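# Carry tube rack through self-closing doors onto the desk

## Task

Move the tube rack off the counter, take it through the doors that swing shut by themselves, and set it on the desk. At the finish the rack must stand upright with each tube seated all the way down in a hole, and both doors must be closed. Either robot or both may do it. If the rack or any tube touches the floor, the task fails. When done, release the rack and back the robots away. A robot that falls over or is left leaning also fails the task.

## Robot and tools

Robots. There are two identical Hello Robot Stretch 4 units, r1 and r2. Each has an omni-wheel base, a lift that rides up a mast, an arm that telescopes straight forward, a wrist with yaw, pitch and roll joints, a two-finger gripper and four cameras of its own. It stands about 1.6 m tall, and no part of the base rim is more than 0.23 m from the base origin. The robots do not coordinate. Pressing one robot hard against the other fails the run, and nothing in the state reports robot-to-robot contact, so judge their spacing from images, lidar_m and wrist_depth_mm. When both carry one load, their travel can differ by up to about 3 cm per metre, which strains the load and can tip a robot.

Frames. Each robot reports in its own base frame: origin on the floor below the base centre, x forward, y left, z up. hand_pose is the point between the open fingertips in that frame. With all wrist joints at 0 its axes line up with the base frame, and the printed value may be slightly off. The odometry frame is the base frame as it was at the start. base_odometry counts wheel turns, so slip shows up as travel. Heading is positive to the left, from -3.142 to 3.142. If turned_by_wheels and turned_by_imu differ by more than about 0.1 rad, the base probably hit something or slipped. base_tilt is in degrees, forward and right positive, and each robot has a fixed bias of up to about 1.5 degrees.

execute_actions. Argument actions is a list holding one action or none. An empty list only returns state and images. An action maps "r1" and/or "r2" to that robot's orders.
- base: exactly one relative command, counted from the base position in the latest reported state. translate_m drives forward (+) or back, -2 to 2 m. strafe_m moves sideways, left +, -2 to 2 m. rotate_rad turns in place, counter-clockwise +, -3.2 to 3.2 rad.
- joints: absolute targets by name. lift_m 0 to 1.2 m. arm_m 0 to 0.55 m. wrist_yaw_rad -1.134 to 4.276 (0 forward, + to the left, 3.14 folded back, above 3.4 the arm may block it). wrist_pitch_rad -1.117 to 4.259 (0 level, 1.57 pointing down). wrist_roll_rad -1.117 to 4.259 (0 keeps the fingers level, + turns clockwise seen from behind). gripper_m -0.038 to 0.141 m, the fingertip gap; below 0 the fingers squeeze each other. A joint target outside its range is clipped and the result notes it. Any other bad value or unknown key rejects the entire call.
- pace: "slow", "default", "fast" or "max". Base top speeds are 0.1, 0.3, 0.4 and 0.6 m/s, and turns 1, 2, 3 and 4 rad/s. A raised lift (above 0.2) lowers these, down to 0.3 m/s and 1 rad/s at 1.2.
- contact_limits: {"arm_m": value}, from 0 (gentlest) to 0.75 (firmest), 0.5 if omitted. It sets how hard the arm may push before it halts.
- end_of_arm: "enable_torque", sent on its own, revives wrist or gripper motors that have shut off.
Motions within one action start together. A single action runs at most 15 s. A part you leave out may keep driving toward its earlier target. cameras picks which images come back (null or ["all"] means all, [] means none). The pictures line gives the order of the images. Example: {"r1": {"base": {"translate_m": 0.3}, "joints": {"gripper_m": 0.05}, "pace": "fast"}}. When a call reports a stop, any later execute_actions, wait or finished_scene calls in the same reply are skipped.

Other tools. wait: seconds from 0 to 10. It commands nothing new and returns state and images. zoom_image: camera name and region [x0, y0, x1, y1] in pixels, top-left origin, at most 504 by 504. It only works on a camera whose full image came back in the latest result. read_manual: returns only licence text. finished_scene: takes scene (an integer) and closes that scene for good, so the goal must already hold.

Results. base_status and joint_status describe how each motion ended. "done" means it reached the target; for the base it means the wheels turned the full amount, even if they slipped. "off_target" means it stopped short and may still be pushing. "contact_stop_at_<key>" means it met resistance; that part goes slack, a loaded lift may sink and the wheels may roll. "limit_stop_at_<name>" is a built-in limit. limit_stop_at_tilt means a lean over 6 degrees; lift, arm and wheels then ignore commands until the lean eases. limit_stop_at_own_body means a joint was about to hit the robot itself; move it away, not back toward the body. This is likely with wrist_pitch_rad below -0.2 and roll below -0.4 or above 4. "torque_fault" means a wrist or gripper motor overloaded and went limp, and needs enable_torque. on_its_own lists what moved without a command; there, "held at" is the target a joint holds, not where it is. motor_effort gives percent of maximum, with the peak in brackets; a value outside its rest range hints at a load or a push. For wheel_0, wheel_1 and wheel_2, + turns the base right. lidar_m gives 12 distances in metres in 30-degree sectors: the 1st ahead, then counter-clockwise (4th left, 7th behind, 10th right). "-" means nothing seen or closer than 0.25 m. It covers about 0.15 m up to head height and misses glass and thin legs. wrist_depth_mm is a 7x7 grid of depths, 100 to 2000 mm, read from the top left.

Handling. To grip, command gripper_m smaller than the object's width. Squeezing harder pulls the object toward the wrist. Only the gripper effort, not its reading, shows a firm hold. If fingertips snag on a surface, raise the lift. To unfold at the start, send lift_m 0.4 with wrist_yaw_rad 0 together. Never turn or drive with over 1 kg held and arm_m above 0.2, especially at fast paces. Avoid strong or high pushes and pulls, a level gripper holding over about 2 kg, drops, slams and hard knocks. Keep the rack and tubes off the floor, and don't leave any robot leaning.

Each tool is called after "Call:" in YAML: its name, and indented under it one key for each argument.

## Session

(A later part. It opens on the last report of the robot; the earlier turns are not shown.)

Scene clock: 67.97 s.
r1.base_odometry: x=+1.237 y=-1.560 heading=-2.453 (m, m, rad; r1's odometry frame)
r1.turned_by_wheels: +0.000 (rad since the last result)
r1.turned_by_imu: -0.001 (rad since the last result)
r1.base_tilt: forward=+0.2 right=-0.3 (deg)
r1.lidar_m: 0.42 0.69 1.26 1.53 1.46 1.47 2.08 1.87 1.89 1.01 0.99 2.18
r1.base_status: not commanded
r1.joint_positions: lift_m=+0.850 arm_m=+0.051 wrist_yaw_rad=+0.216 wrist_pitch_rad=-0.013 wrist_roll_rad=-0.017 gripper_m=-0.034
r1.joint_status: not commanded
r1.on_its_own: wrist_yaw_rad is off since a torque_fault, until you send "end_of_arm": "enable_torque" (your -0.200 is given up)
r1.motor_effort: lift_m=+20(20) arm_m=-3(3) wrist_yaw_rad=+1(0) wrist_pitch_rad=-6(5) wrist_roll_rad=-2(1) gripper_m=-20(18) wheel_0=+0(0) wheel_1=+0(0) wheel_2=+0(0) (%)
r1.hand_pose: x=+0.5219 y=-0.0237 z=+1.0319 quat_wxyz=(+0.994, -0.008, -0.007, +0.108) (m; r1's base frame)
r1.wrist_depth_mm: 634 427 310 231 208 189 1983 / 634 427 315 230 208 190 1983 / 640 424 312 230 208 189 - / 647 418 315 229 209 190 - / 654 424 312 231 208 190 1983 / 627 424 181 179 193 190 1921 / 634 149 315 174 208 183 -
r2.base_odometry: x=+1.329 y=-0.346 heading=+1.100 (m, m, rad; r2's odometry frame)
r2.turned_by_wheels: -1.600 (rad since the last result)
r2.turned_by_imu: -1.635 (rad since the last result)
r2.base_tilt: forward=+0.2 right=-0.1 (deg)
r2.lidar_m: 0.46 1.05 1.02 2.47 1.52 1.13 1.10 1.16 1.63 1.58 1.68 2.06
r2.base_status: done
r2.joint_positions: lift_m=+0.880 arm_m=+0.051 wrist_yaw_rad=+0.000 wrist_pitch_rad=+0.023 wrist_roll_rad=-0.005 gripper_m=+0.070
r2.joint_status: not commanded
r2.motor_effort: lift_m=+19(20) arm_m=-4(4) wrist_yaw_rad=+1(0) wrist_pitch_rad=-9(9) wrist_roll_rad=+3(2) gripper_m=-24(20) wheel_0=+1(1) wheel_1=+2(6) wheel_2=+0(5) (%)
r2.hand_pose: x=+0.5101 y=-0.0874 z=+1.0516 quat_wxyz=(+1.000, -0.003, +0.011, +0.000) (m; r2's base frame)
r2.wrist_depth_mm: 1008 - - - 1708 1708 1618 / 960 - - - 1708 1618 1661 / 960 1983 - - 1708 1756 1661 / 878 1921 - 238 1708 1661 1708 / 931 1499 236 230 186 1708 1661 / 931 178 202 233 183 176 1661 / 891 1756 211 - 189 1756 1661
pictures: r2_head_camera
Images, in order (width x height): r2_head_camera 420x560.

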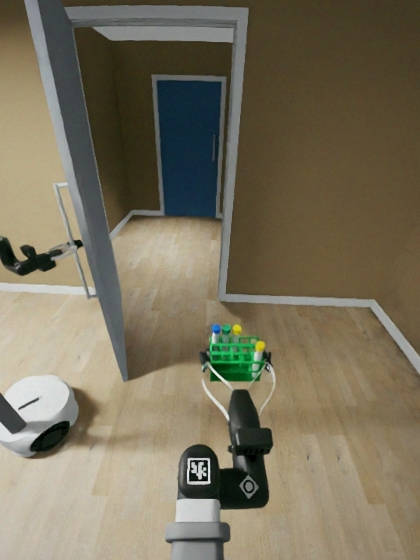

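Call:
execute_actions:
  actions:
    - {"r2":{"base":{"strafe_m":0.27}}}
  cameras: []

Call:
execute_actions:
  actions:
    - {"r2":{"base":{"translate_m":1.45}}}
  cameras: ["r2_head_camera"]

Call:
execute_actions:
  actions:
    - {"r1":{"joints":{"gripper_m":0.13}}}
  cameras: []

Call:
execute_actions:
  actions:
    - {"r1":{"end_of_arm":"enable_torque"}}
  cameras: []

Call:
execute_actions:
  actions:
    - {"r1":{"base":{"translate_m":-0.3}}}
  cameras: []

Call:
execute_actions:
  actions:
    - {"r1":{"base":{"rotate_rad":0.68},"joints":{"wrist_yaw_rad":3.1}}}
  cameras: ["r1_head_left_camera"]

Scene clock: 71.90 s.
r1.base_odometry: x=+1.237 y=-1.560 heading=-2.453 (m, m, rad; r1's odometry frame)
r1.turned_by_wheels: +0.000 (rad since the last result)
r1.turned_by_imu: -0.001 (rad since the last result)
r1.base_tilt: forward=+0.2 right=-0.3 (deg)
r1.lidar_m: 0.44 0.68 1.24 1.56 1.47 1.47 2.07 1.87 0.85 0.75 0.71 2.15
r1.base_status: not commanded
r1.joint_positions: lift_m=+0.850 arm_m=+0.051 wrist_yaw_rad=+0.216 wrist_pitch_rad=-0.013 wrist_roll_rad=-0.017 gripper_m=-0.034
r1.joint_status: not commanded
r1.on_its_own: wrist_yaw_rad is off since a torque_fault, until you send "end_of_arm": "enable_torque" (your -0.200 is given up)
r1.motor_effort: lift_m=+20(20) arm_m=-3(3) wrist_yaw_rad=-1(0) wrist_pitch_rad=-5(4) wrist_roll_rad=-1(2) gripper_m=-19(19) wheel_0=+0(0) wheel_1=+1(0) wheel_2=+0(0) (%)
r1.hand_pose: x=+0.5219 y=-0.0237 z=+1.0319 quat_wxyz=(+0.994, -0.008, -0.007, +0.108) (m; r1's base frame)
r1.wrist_depth_mm: 634 430 315 230 208 189 1983 / 634 427 317 230 208 189 1983 / 647 424 314 231 208 189 - / 647 427 310 230 209 190 - / 640 424 312 231 208 189 1863 / 627 427 180 179 193 190 1983 / 627 148 314 174 208 184 1921
r2.base_odometry: x=+1.089 y=-0.224 heading=+1.100 (m, m, rad; r2's odometry frame)
r2.turned_by_wheels: +0.000 (rad since the last result)
r2.turned_by_imu: +0.000 (rad since the last result)
r2.base_tilt: forward=+0.2 right=-0.1 (deg)
r2.lidar_m: 0.46 0.81 0.82 2.17 1.53 1.13 1.09 1.15 1.65 1.85 1.99 2.02
r2.base_status: done
r2.joint_positions: lift_m=+0.880 arm_m=+0.051 wrist_yaw_rad=+0.000 wrist_pitch_rad=+0.023 wrist_roll_rad=-0.005 gripper_m=+0.070
r2.joint_status: not commanded
r2.motor_effort: lift_m=+20(20) arm_m=-4(4) wrist_yaw_rad=+1(0) wrist_pitch_rad=-9(9) wrist_roll_rad=+4(4) gripper_m=-19(23) wheel_0=+0(8) wheel_1=+0(9) wheel_2=+0(1) (%)
r2.hand_pose: x=+0.5101 y=-0.0874 z=+1.0516 quat_wxyz=(+1.000, -0.003, +0.011, +0.000) (m; r2's base frame)
r2.wrist_depth_mm: 1863 1808 - - 1708 1618 1661 / 1863 1863 - - 1708 1708 1708 / 1756 1808 - - 1808 1708 1708 / 1863 854 1464 240 1756 1661 1661 / 1863 1808 235 229 186 1708 1756 / 1921 178 203 232 183 175 1756 / 1921 1921 212 - 189 1756 1708
pictures: none
No camera images: the call's "cameras" was empty. Leave "cameras" out to get every camera's image.

Scene clock: 78.23 s.
r1.base_odometry: x=+1.237 y=-1.560 heading=-2.453 (m, m, rad; r1's odometry frame)
r1.turned_by_wheels: +0.000 (rad since the last result)
r1.turned_by_imu: -0.002 (rad since the last result)
r1.base_tilt: forward=+0.2 right=-0.3 (deg)
r1.lidar_m: 0.46 0.68 1.23 1.55 1.48 1.49 2.06 1.86 1.88 2.31 2.55 0.83
r1.base_status: not commanded
r1.joint_positions: lift_m=+0.850 arm_m=+0.051 wrist_yaw_rad=+0.216 wrist_pitch_rad=-0.013 wrist_roll_rad=-0.017 gripper_m=-0.034
r1.joint_status: not commanded
r1.on_its_own: wrist_yaw_rad is off since a torque_fault, until you send "end_of_arm": "enable_torque" (your -0.200 is given up)
r1.motor_effort: lift_m=+20(20) arm_m=-3(3) wrist_yaw_rad=-1(0) wrist_pitch_rad=-5(5) wrist_roll_rad=-2(1) gripper_m=-17(20) wheel_0=+0(0) wheel_1=+0(0) wheel_2=+0(0) (%)
r1.hand_pose: x=+0.5219 y=-0.0237 z=+1.0319 quat_wxyz=(+0.994, -0.008, -0.007, +0.108) (m; r1's base frame)
r1.wrist_depth_mm: 640 436 317 229 208 189 1983 / 621 427 314 230 208 189 1983 / 654 427 314 231 208 190 1921 / 654 424 315 229 208 189 1983 / 640 421 312 231 208 189 1983 / 627 424 180 179 194 190 1983 / 634 148 315 175 208 184 -
r2.base_odometry: x=+1.747 y=+1.068 heading=+1.100 (m, m, rad; r2's odometry frame)
r2.turned_by_wheels: +0.000 (rad since the last result)
r2.turned_by_imu: -0.011 (rad since the last result)
r2.base_tilt: forward=+0.1 right=+0.1 (deg)
r2.lidar_m: 0.46 0.74 0.37 0.30 0.30 0.35 2.55 2.68 2.03 1.93 0.76 0.67
r2.base_status: done
r2.joint_positions: lift_m=+0.880 arm_m=+0.051 wrist_yaw_rad=+0.000 wrist_pitch_rad=+0.023 wrist_roll_rad=-0.005 gripper_m=+0.070
r2.joint_status: not commanded
r2.motor_effort: lift_m=+19(20) arm_m=-4(4) wrist_yaw_rad=+0(1) wrist_pitch_rad=-9(9) wrist_roll_rad=+3(2) gripper_m=-23(23) wheel_0=+1(3) wheel_1=+1(4) wheel_2=+0(9) (%)
r2.hand_pose: x=+0.5101 y=-0.0874 z=+1.0516 quat_wxyz=(+1.000, -0.003, +0.011, +0.000) (m; r2's base frame)
r2.wrist_depth_mm: 1661 - - - - - 1281 / 1618 - - - - - 1336 / 1618 - - - - - 1336 / 1618 - - 238 - - 1366 / 1576 - 235 231 186 1921 1308 / 1618 178 204 232 182 176 1281 / 1537 - 213 - 188 1983 1281
pictures: r2_head_camera
Images, in order (width x height): r2_head_camera 420x560.

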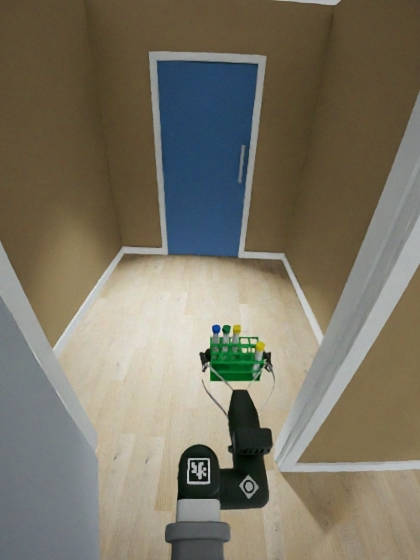

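Scene clock: 80.93 s.
r1.base_odometry: x=+1.237 y=-1.560 heading=-2.453 (m, m, rad; r1's odometry frame)
r1.turned_by_wheels: +0.000 (rad since the last result)
r1.turned_by_imu: -0.001 (rad since the last result)
r1.base_tilt: forward=+0.2 right=-0.3 (deg)
r1.lidar_m: 0.56 0.81 1.25 1.54 1.47 1.51 2.07 1.85 1.89 2.34 2.59 0.61
r1.base_status: not commanded
r1.joint_positions: lift_m=+0.850 arm_m=+0.051 wrist_yaw_rad=+0.223 wrist_pitch_rad=-0.013 wrist_roll_rad=-0.017 gripper_m=+0.130
r1.joint_status: all done
r1.on_its_own: wrist_yaw_rad is off since a torque_fault, until you send "end_of_arm": "enable_torque" (your -0.200 is given up)
r1.motor_effort: lift_m=+20(20) arm_m=-3(3) wrist_yaw_rad=-1(0) wrist_pitch_rad=-4(5) wrist_roll_rad=-2(1) gripper_m=-2(20) wheel_0=-1(0) wheel_1=+0(0) wheel_2=+0(0) (%)
r1.hand_pose: x=+0.5221 y=-0.0213 z=+1.0319 quat_wxyz=(+0.994, -0.008, -0.007, +0.111) (m; r1's base frame)
r1.wrist_depth_mm: 768 603 484 410 357 312 1921 / 759 603 484 413 355 314 1983 / 759 591 484 413 353 314 1921 / 759 597 484 410 357 314 - / 759 597 484 407 355 314 1921 / 750 199 459 407 216 303 1983 / 759 564 484 142 353 306 1983
r2.base_odometry: x=+1.747 y=+1.068 heading=+1.100 (m, m, rad; r2's odometry frame)
r2.turned_by_wheels: +0.000 (rad since the last result)
r2.turned_by_imu: -0.001 (rad since the last result)
r2.base_tilt: forward=+0.2 right=-0.1 (deg)
r2.lidar_m: 0.45 0.71 0.26 0.25 - 0.25 2.56 2.67 1.99 1.94 0.77 0.66
r2.base_status: not commanded
r2.joint_positions: lift_m=+0.880 arm_m=+0.051 wrist_yaw_rad=+0.000 wrist_pitch_rad=+0.023 wrist_roll_rad=-0.005 gripper_m=+0.070
r2.joint_status: not commanded
r2.motor_effort: lift_m=+19(20) arm_m=-5(4) wrist_yaw_rad=+1(4) wrist_pitch_rad=-9(8) wrist_roll_rad=+3(4) gripper_m=-19(20) wheel_0=+1(6) wheel_1=+0(4) wheel_2=-1(3) (%)
r2.hand_pose: x=+0.5101 y=-0.0874 z=+1.0516 quat_wxyz=(+1.000, -0.003, +0.011, +0.000) (m; r2's base frame)
r2.wrist_depth_mm: 1618 - - - - - 1308 / 1576 - - - - - 1366 / 1576 - - - - - 1366 / 1618 - - 238 - - 1366 / 1618 - 236 230 189 1921 1366 / 1576 178 203 232 183 177 1281 / 1537 - 213 - 189 1921 1255
pictures: none
No camera images: the call's "cameras" was empty. Leave "cameras" out to get every camera's image.

Scene clock: 81.60 s.
r1.base_odometry: x=+1.237 y=-1.560 heading=-2.453 (m, m, rad; r1's odometry frame)
r1.turned_by_wheels: +0.000 (rad since the last result)
r1.turned_by_imu: +0.000 (rad since the last result)
r1.base_tilt: forward=+0.2 right=-0.3 (deg)
r1.lidar_m: 0.57 0.78 1.23 1.53 1.46 1.45 2.02 1.85 1.85 2.36 2.59 0.63
r1.base_status: not commanded
r1.joint_positions: lift_m=+0.850 arm_m=+0.051 wrist_yaw_rad=+0.223 wrist_pitch_rad=-0.013 wrist_roll_rad=-0.017 gripper_m=+0.130
r1.joint_status: not commanded
r1.end_of_arm: enable_torque: each motor that was off is on again
r1.on_its_own: wrist_yaw_rad is held at +0.223, not at your -0.200, since a torque_fault
r1.motor_effort: lift_m=+20(20) arm_m=-3(3) wrist_yaw_rad=-1(0) wrist_pitch_rad=-4(5) wrist_roll_rad=-2(2) gripper_m=-3(3) wheel_0=+0(0) wheel_1=+0(0) wheel_2=+0(0) (%)
r1.hand_pose: x=+0.5221 y=-0.0213 z=+1.0319 quat_wxyz=(+0.994, -0.008, -0.007, +0.111) (m; r1's base frame)
r1.wrist_depth_mm: 768 603 496 421 366 322 1983 / 759 609 492 424 368 322 1983 / 759 603 500 424 368 324 1983 / 759 603 488 421 368 325 1983 / 759 603 492 421 368 322 - / 759 199 473 415 216 310 1983 / 759 574 492 142 366 317 1983
r2.base_odometry: x=+1.747 y=+1.068 heading=+1.100 (m, m, rad; r2's odometry frame)
r2.turned_by_wheels: +0.000 (rad since the last result)
r2.turned_by_imu: +0.000 (rad since the last result)
r2.base_tilt: forward=+0.0 right=-0.2 (deg)
r2.lidar_m: 0.46 0.66 0.26 0.25 - 0.25 2.55 2.69 2.01 1.93 0.75 0.67
r2.base_status: not commanded
r2.joint_positions: lift_m=+0.880 arm_m=+0.051 wrist_yaw_rad=+0.000 wrist_pitch_rad=+0.023 wrist_roll_rad=-0.005 gripper_m=+0.070
r2.joint_status: not commanded
r2.motor_effort: lift_m=+19(19) arm_m=-4(4) wrist_yaw_rad=-1(0) wrist_pitch_rad=-9(9) wrist_roll_rad=+4(4) gripper_m=-22(25) wheel_0=+0(2) wheel_1=+2(2) wheel_2=+0(1) (%)
r2.hand_pose: x=+0.5101 y=-0.0874 z=+1.0516 quat_wxyz=(+1.000, -0.003, +0.011, +0.000) (m; r2's base frame)
r2.wrist_depth_mm: 1618 - - - - - 1308 / 1661 - - - - - 1308 / 1618 - - - - - 1336 / 1618 - - 239 - - 1336 / 1576 - 235 229 186 1921 1366 / 1576 178 203 234 183 176 1255 / 1537 - 212 - 189 1921 1308
pictures: none
No camera images: the call's "cameras" was empty. Leave "cameras" out to get every camera's image.

Scene clock: 84.07 s.
r1.base_odometry: x=+1.468 y=-1.369 heading=-2.453 (m, m, rad; r1's odometry frame)
r1.turned_by_wheels: +0.000 (rad since the last result)
r1.turned_by_imu: +0.000 (rad since the last result)
r1.base_tilt: forward=+0.2 right=-0.3 (deg)
r1.lidar_m: 0.86 1.17 1.47 1.40 1.28 1.31 1.79 1.63 1.65 2.03 2.77 2.56
r1.base_status: done
r1.joint_positions: lift_m=+0.850 arm_m=+0.051 wrist_yaw_rad=+0.223 wrist_pitch_rad=-0.013 wrist_roll_rad=-0.017 gripper_m=+0.130
r1.joint_status: not commanded
r1.on_its_own: wrist_yaw_rad is held at +0.223, not at your -0.200, since a torque_fault
r1.motor_effort: lift_m=+20(20) arm_m=-3(3) wrist_yaw_rad=+2(1) wrist_pitch_rad=-5(4) wrist_roll_rad=-1(1) gripper_m=-1(1) wheel_0=-2(7) wheel_1=-1(11) wheel_2=-2(8) (%)
r1.hand_pose: x=+0.5221 y=-0.0213 z=+1.0319 quat_wxyz=(+0.994, -0.008, -0.007, +0.111) (m; r1's base frame)
r1.wrist_depth_mm: 1118 1078 878 759 654 - - / 1098 1078 904 750 647 1983 - / 1118 1098 891 759 654 1983 - / 1098 1118 878 759 640 1983 - / 1098 1060 878 768 647 1983 - / 1118 200 854 750 216 1983 - / 1098 1042 891 142 647 1983 -
r2.base_odometry: x=+1.747 y=+1.068 heading=+1.100 (m, m, rad; r2's odometry frame)
r2.turned_by_wheels: +0.000 (rad since the last result)
r2.turned_by_imu: -0.001 (rad since the last result)
r2.base_tilt: forward=+0.1 right=-0.2 (deg)
r2.lidar_m: 0.48 0.65 0.27 0.25 - 0.25 2.58 2.67 2.01 1.94 0.77 0.67
r2.base_status: not commanded
r2.joint_positions: lift_m=+0.880 arm_m=+0.051 wrist_yaw_rad=+0.000 wrist_pitch_rad=+0.023 wrist_roll_rad=-0.005 gripper_m=+0.070
r2.joint_status: not commanded
r2.motor_effort: lift_m=+19(20) arm_m=-4(4) wrist_yaw_rad=-1(1) wrist_pitch_rad=-9(9) wrist_roll_rad=+3(3) gripper_m=-23(24) wheel_0=+0(0) wheel_1=+2(2) wheel_2=+0(0) (%)
r2.hand_pose: x=+0.5101 y=-0.0874 z=+1.0516 quat_wxyz=(+1.000, -0.003, +0.011, +0.000) (m; r2's base frame)
r2.wrist_depth_mm: 1576 - - - - - 1336 / 1661 - - - - - 1308 / 1618 - - - - - 1336 / 1661 - - 238 - - 1336 / 1618 - 236 230 188 1921 1366 / 1618 178 202 233 183 176 1281 / 1499 - 212 - 188 1863 1308
pictures: none
No camera images: the call's "cameras" was empty. Leave "cameras" out to get every camera's image.

Scene clock: 86.33 s.
r1.base_odometry: x=+1.468 y=-1.369 heading=-1.773 (m, m, rad; r1's odometry frame)
r1.turned_by_wheels: +0.680 (rad since the last result)
r1.turned_by_imu: +0.682 (rad since the last result)
r1.base_tilt: forward=+0.2 right=-0.3 (deg)
r1.lidar_m: 1.35 1.51 1.33 1.27 1.36 1.70 1.61 1.70 2.35 2.78 0.89 0.91
r1.base_status: done
r1.joint_positions: lift_m=+0.850 arm_m=+0.051 wrist_yaw_rad=+3.100 wrist_pitch_rad=-0.013 wrist_roll_rad=-0.017 gripper_m=+0.130
r1.joint_status: all done
r1.motor_effort: lift_m=+20(20) arm_m=-3(3) wrist_yaw_rad=+1(1) wrist_pitch_rad=-5(5) wrist_roll_rad=-1(1) gripper_m=+2(1) wheel_0=-1(8) wheel_1=-1(8) wheel_2=+0(7) (%)
r1.hand_pose: x=-0.0631 y=+0.0995 z=+1.0319 quat_wxyz=(+0.021, +0.006, -0.008, +1.000) (m; r1's base frame)
r1.wrist_depth_mm: - 184 1863 1863 1863 1983 1921 / - 132 1756 1863 1921 1921 1921 / 105 141 236 1921 1863 1921 1921 / 122 182 1808 1808 1808 1921 1983 / 1756 1808 1921 1863 1863 1921 1921 / 1756 198 1808 1921 215 1921 1921 / 1863 1863 1863 142 1921 1921 1983
r2.base_odometry: x=+1.747 y=+1.068 heading=+1.100 (m, m, rad; r2's odometry frame)
r2.turned_by_wheels: +0.000 (rad since the last result)
r2.turned_by_imu: -0.001 (rad since the last result)
r2.base_tilt: forward=+0.1 right=-0.2 (deg)
r2.lidar_m: 0.47 0.66 0.27 0.25 - 0.25 2.56 2.69 2.00 1.94 0.78 0.65
r2.base_status: not commanded
r2.joint_positions: lift_m=+0.880 arm_m=+0.051 wrist_yaw_rad=+0.000 wrist_pitch_rad=+0.023 wrist_roll_rad=-0.005 gripper_m=+0.070
r2.joint_status: not commanded
r2.motor_effort: lift_m=+19(20) arm_m=-4(4) wrist_yaw_rad=+1(1) wrist_pitch_rad=-9(8) wrist_roll_rad=+4(3) gripper_m=-19(20) wheel_0=+0(0) wheel_1=+2(2) wheel_2=+0(0) (%)
r2.hand_pose: x=+0.5101 y=-0.0874 z=+1.0516 quat_wxyz=(+1.000, -0.003, +0.011, +0.000) (m; r2's base frame)
r2.wrist_depth_mm: 1708 - - - - - 1366 / 1661 - - - - - 1336 / 1618 - - - - - 1308 / 1618 - - 238 - - 1336 / 1661 - 236 230 186 1921 1308 / 1576 178 203 232 183 176 1308 / 1499 - 211 - 189 1921 1308
pictures: r1_head_left_camera
Images, in order (width x height): r1_head_left_camera 420x672.

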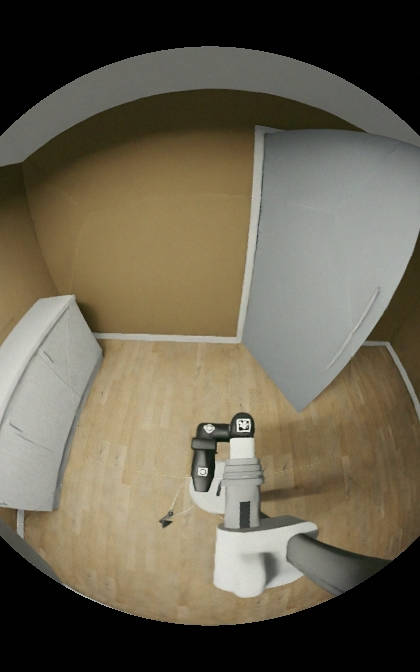

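Call:
execute_actions:
  actions:
    - {"r1":{"base":{"strafe_m":-0.92}}}
  cameras: []

Call:
execute_actions:
  actions:
    - {"r1":{"base":{"translate_m":0.43}}}
  cameras: ["r1_head_left_camera"]

Call:
execute_actions:
  actions:
    - {"r1":{"base":{"translate_m":0.45},"pace":"slow"},"r2":{"base":{"translate_m":1.6}}}
  cameras: ["r1_head_left_camera"]

Call:
execute_actions:
  actions:
    - {"r2":{"base":{"strafe_m":-0.6}},"r1":{"base":{"strafe_m":0.1},"pace":"slow"}}
  cameras: []

Call:
execute_actions:
  actions:
    - {"r1":{"base":{"translate_m":2.0},"joints":{"wrist_yaw_rad":0}}}
  cameras: ["r1_head_left_camera"]

Scene clock: 92.90 s.
r1.base_odometry: x=+0.567 y=-1.184 heading=-1.773 (m, m, rad; r1's odometry frame)
r1.turned_by_wheels: +0.000 (rad since the last result)
r1.turned_by_imu: -0.002 (rad since the last result)
r1.base_tilt: forward=+0.2 right=-0.2 (deg)
r1.lidar_m: 0.62 0.60 2.13 2.20 2.30 1.69 1.62 1.71 1.95 1.84 1.94 1.50
r1.base_status: done
r1.joint_positions: lift_m=+0.850 arm_m=+0.051 wrist_yaw_rad=+3.100 wrist_pitch_rad=-0.013 wrist_roll_rad=-0.017 gripper_m=+0.130
r1.joint_status: not commanded
r1.motor_effort: lift_m=+20(20) arm_m=-3(3) wrist_yaw_rad=+2(1) wrist_pitch_rad=-5(5) wrist_roll_rad=-2(1) gripper_m=+0(1) wheel_0=-1(10) wheel_1=+2(8) wheel_2=+0(1) (%)
r1.hand_pose: x=-0.0631 y=+0.0994 z=+1.0319 quat_wxyz=(+0.021, +0.006, -0.008, +1.000) (m; r1's base frame)
r1.wrist_depth_mm: - 184 1921 1921 1863 1983 - / - 132 1863 1808 1921 1921 1921 / 106 141 236 1808 1863 1921 1983 / 122 183 1756 1863 1921 1921 - / 1756 1808 1921 1863 1808 1921 1983 / 1808 198 1808 1863 216 1983 1921 / 1708 1756 1808 142 1983 1921 1921
r2.base_odometry: x=+1.747 y=+1.068 heading=+1.100 (m, m, rad; r2's odometry frame)
r2.turned_by_wheels: +0.000 (rad since the last result)
r2.turned_by_imu: -0.003 (rad since the last result)
r2.base_tilt: forward=+0.2 right=-0.1 (deg)
r2.lidar_m: 0.48 0.68 0.26 0.25 - 0.25 0.65 0.87 2.01 1.94 0.78 0.68
r2.base_status: not commanded
r2.joint_positions: lift_m=+0.880 arm_m=+0.051 wrist_yaw_rad=+0.000 wrist_pitch_rad=+0.023 wrist_roll_rad=-0.005 gripper_m=+0.070
r2.joint_status: not commanded
r2.motor_effort: lift_m=+19(20) arm_m=-4(4) wrist_yaw_rad=-1(0) wrist_pitch_rad=-9(9) wrist_roll_rad=+4(3) gripper_m=-21(22) wheel_0=+0(0) wheel_1=+2(2) wheel_2=+0(0) (%)
r2.hand_pose: x=+0.5101 y=-0.0874 z=+1.0516 quat_wxyz=(+1.000, -0.003, +0.011, +0.000) (m; r2's base frame)
r2.wrist_depth_mm: 1708 - - - - - 1281 / 1618 - - - - - 1336 / 1576 - - - - - 1308 / 1576 - - 237 - - 1336 / 1661 - 235 229 187 1921 1336 / 1618 177 204 232 183 176 1281 / 1499 - 212 - 189 1983 1308
pictures: none
No camera images: the call's "cameras" was empty. Leave "cameras" out to get every camera's image.

Scene clock: 95.80 s.
r1.base_odometry: x=+0.481 y=-1.605 heading=-1.773 (m, m, rad; r1's odometry frame)
r1.turned_by_wheels: +0.000 (rad since the last result)
r1.turned_by_imu: -0.002 (rad since the last result)
r1.base_tilt: forward=+0.2 right=-0.2 (deg)
r1.lidar_m: 0.25 0.25 0.25 2.19 2.33 2.12 2.03 2.15 1.92 1.88 1.50 1.11
r1.base_status: done
r1.joint_positions: lift_m=+0.850 arm_m=+0.051 wrist_yaw_rad=+3.100 wrist_pitch_rad=-0.013 wrist_roll_rad=-0.017 gripper_m=+0.130
r1.joint_status: not commanded
r1.motor_effort: lift_m=+20(20) arm_m=-3(3) wrist_yaw_rad=+1(0) wrist_pitch_rad=-4(5) wrist_roll_rad=-1(1) gripper_m=+3(1) wheel_0=+2(6) wheel_1=+1(10) wheel_2=-1(8) (%)
r1.hand_pose: x=-0.0631 y=+0.0994 z=+1.0319 quat_wxyz=(+0.021, +0.006, -0.008, +1.000) (m; r1's base frame)
r1.wrist_depth_mm: - 185 - - - - - / - 132 - - - - - / 106 140 236 - - - - / 122 182 - - - - - / - - - - - - - / - 199 - - 216 - - / - - - 142 - - -
r2.base_odometry: x=+1.747 y=+1.068 heading=+1.100 (m, m, rad; r2's odometry frame)
r2.turned_by_wheels: +0.000 (rad since the last result)
r2.turned_by_imu: -0.001 (rad since the last result)
r2.base_tilt: forward=+0.0 right=-0.1 (deg)
r2.lidar_m: 0.48 0.65 0.28 0.25 - 0.25 0.26 0.27 2.01 1.92 0.77 0.67
r2.base_status: not commanded
r2.joint_positions: lift_m=+0.880 arm_m=+0.051 wrist_yaw_rad=+0.000 wrist_pitch_rad=+0.023 wrist_roll_rad=-0.005 gripper_m=+0.070
r2.joint_status: not commanded
r2.motor_effort: lift_m=+20(19) arm_m=-4(4) wrist_yaw_rad=+0(2) wrist_pitch_rad=-8(9) wrist_roll_rad=+3(4) gripper_m=-21(18) wheel_0=+0(0) wheel_1=+1(2) wheel_2=+0(0) (%)
r2.hand_pose: x=+0.5101 y=-0.0874 z=+1.0516 quat_wxyz=(+1.000, -0.003, +0.011, +0.000) (m; r2's base frame)
r2.wrist_depth_mm: 1661 - - - - - 1308 / 1661 - - - - - 1336 / 1618 - - - - - 1308 / 1618 - - 238 - - 1308 / 1618 - 236 229 186 1921 1336 / 1576 178 203 232 183 176 1308 / 1499 - 212 - 188 1983 1281
pictures: r1_head_left_camera
Images, in order (width x height): r1_head_left_camera 420x672.

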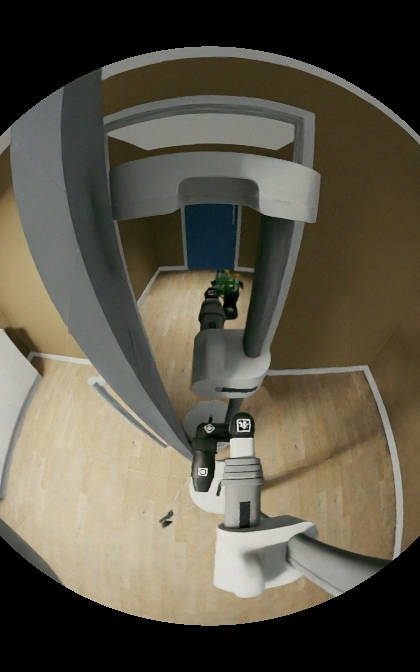

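Scene clock: 102.60 s.
r1.base_odometry: x=+0.430 y=-1.674 heading=-1.685 (m, m, rad; r1's odometry frame)
r1.turned_by_wheels: +0.088 (rad since the last result)
r1.turned_by_imu: +0.096 (rad since the last result)
r1.base_tilt: forward=+0.2 right=-0.3 (deg)
r1.lidar_m: 1.78 0.25 0.26 2.22 2.44 2.18 2.14 2.29 1.88 1.83 1.25 0.98
r1.base_status: translate_m contact_stop (by the wheels' count: +0.075 of +0.450)
r1.joint_positions: lift_m=+0.850 arm_m=+0.051 wrist_yaw_rad=+3.100 wrist_pitch_rad=-0.013 wrist_roll_rad=-0.018 gripper_m=+0.130
r1.joint_status: not commanded
r1.on_its_own: the wheels are slack since a contact_stop
r1.motor_effort: lift_m=+19(20) arm_m=-3(3) wrist_yaw_rad=-3(18) wrist_pitch_rad=-4(7) wrist_roll_rad=+1(10) gripper_m=-2(1) wheel_0=+0(24) wheel_1=+0(36) wheel_2=+0(34) (%)
r1.hand_pose: x=-0.0632 y=+0.0992 z=+1.0320 quat_wxyz=(+0.021, +0.006, -0.009, +1.000) (m; r1's base frame)
r1.wrist_depth_mm: - 184 - - - - - / - 131 - - - - - / 106 140 233 - - - - / 122 183 - - - - - / - - - - - - - / - 198 - - 216 - - / - - - 142 - - -
r2.base_odometry: x=+2.473 y=+2.494 heading=+1.100 (m, m, rad; r2's odometry frame)
r2.turned_by_wheels: +0.000 (rad since the last result)
r2.turned_by_imu: -0.012 (rad since the last result)
r2.base_tilt: forward=+0.2 right=-0.2 (deg)
r2.lidar_m: 0.47 1.36 1.11 1.06 1.11 1.03 1.33 0.97 1.01 0.96 1.03 1.27
r2.base_status: done
r2.joint_positions: lift_m=+0.880 arm_m=+0.051 wrist_yaw_rad=+0.000 wrist_pitch_rad=+0.023 wrist_roll_rad=-0.005 gripper_m=+0.070
r2.joint_status: not commanded
r2.motor_effort: lift_m=+20(20) arm_m=-4(4) wrist_yaw_rad=+1(1) wrist_pitch_rad=-9(9) wrist_roll_rad=+3(3) gripper_m=-20(22) wheel_0=-1(8) wheel_1=+1(5) wheel_2=+0(9) (%)
r2.hand_pose: x=+0.5101 y=-0.0874 z=+1.0516 quat_wxyz=(+1.000, -0.003, +0.011, +0.000) (m; r2's base frame)
r2.wrist_depth_mm: 1060 1060 1008 1042 1025 1008 976 / 1060 1042 1078 1042 1025 1008 976 / 1098 1098 1042 1060 1025 1025 1025 / 1098 1060 1078 238 1025 1025 1025 / 1078 1098 236 231 187 1025 1042 / 1118 178 203 232 182 176 1025 / 1098 1078 211 - 189 1025 1025
pictures: r1_head_left_camera
Images, in order (width x height): r1_head_left_camera 420x672.

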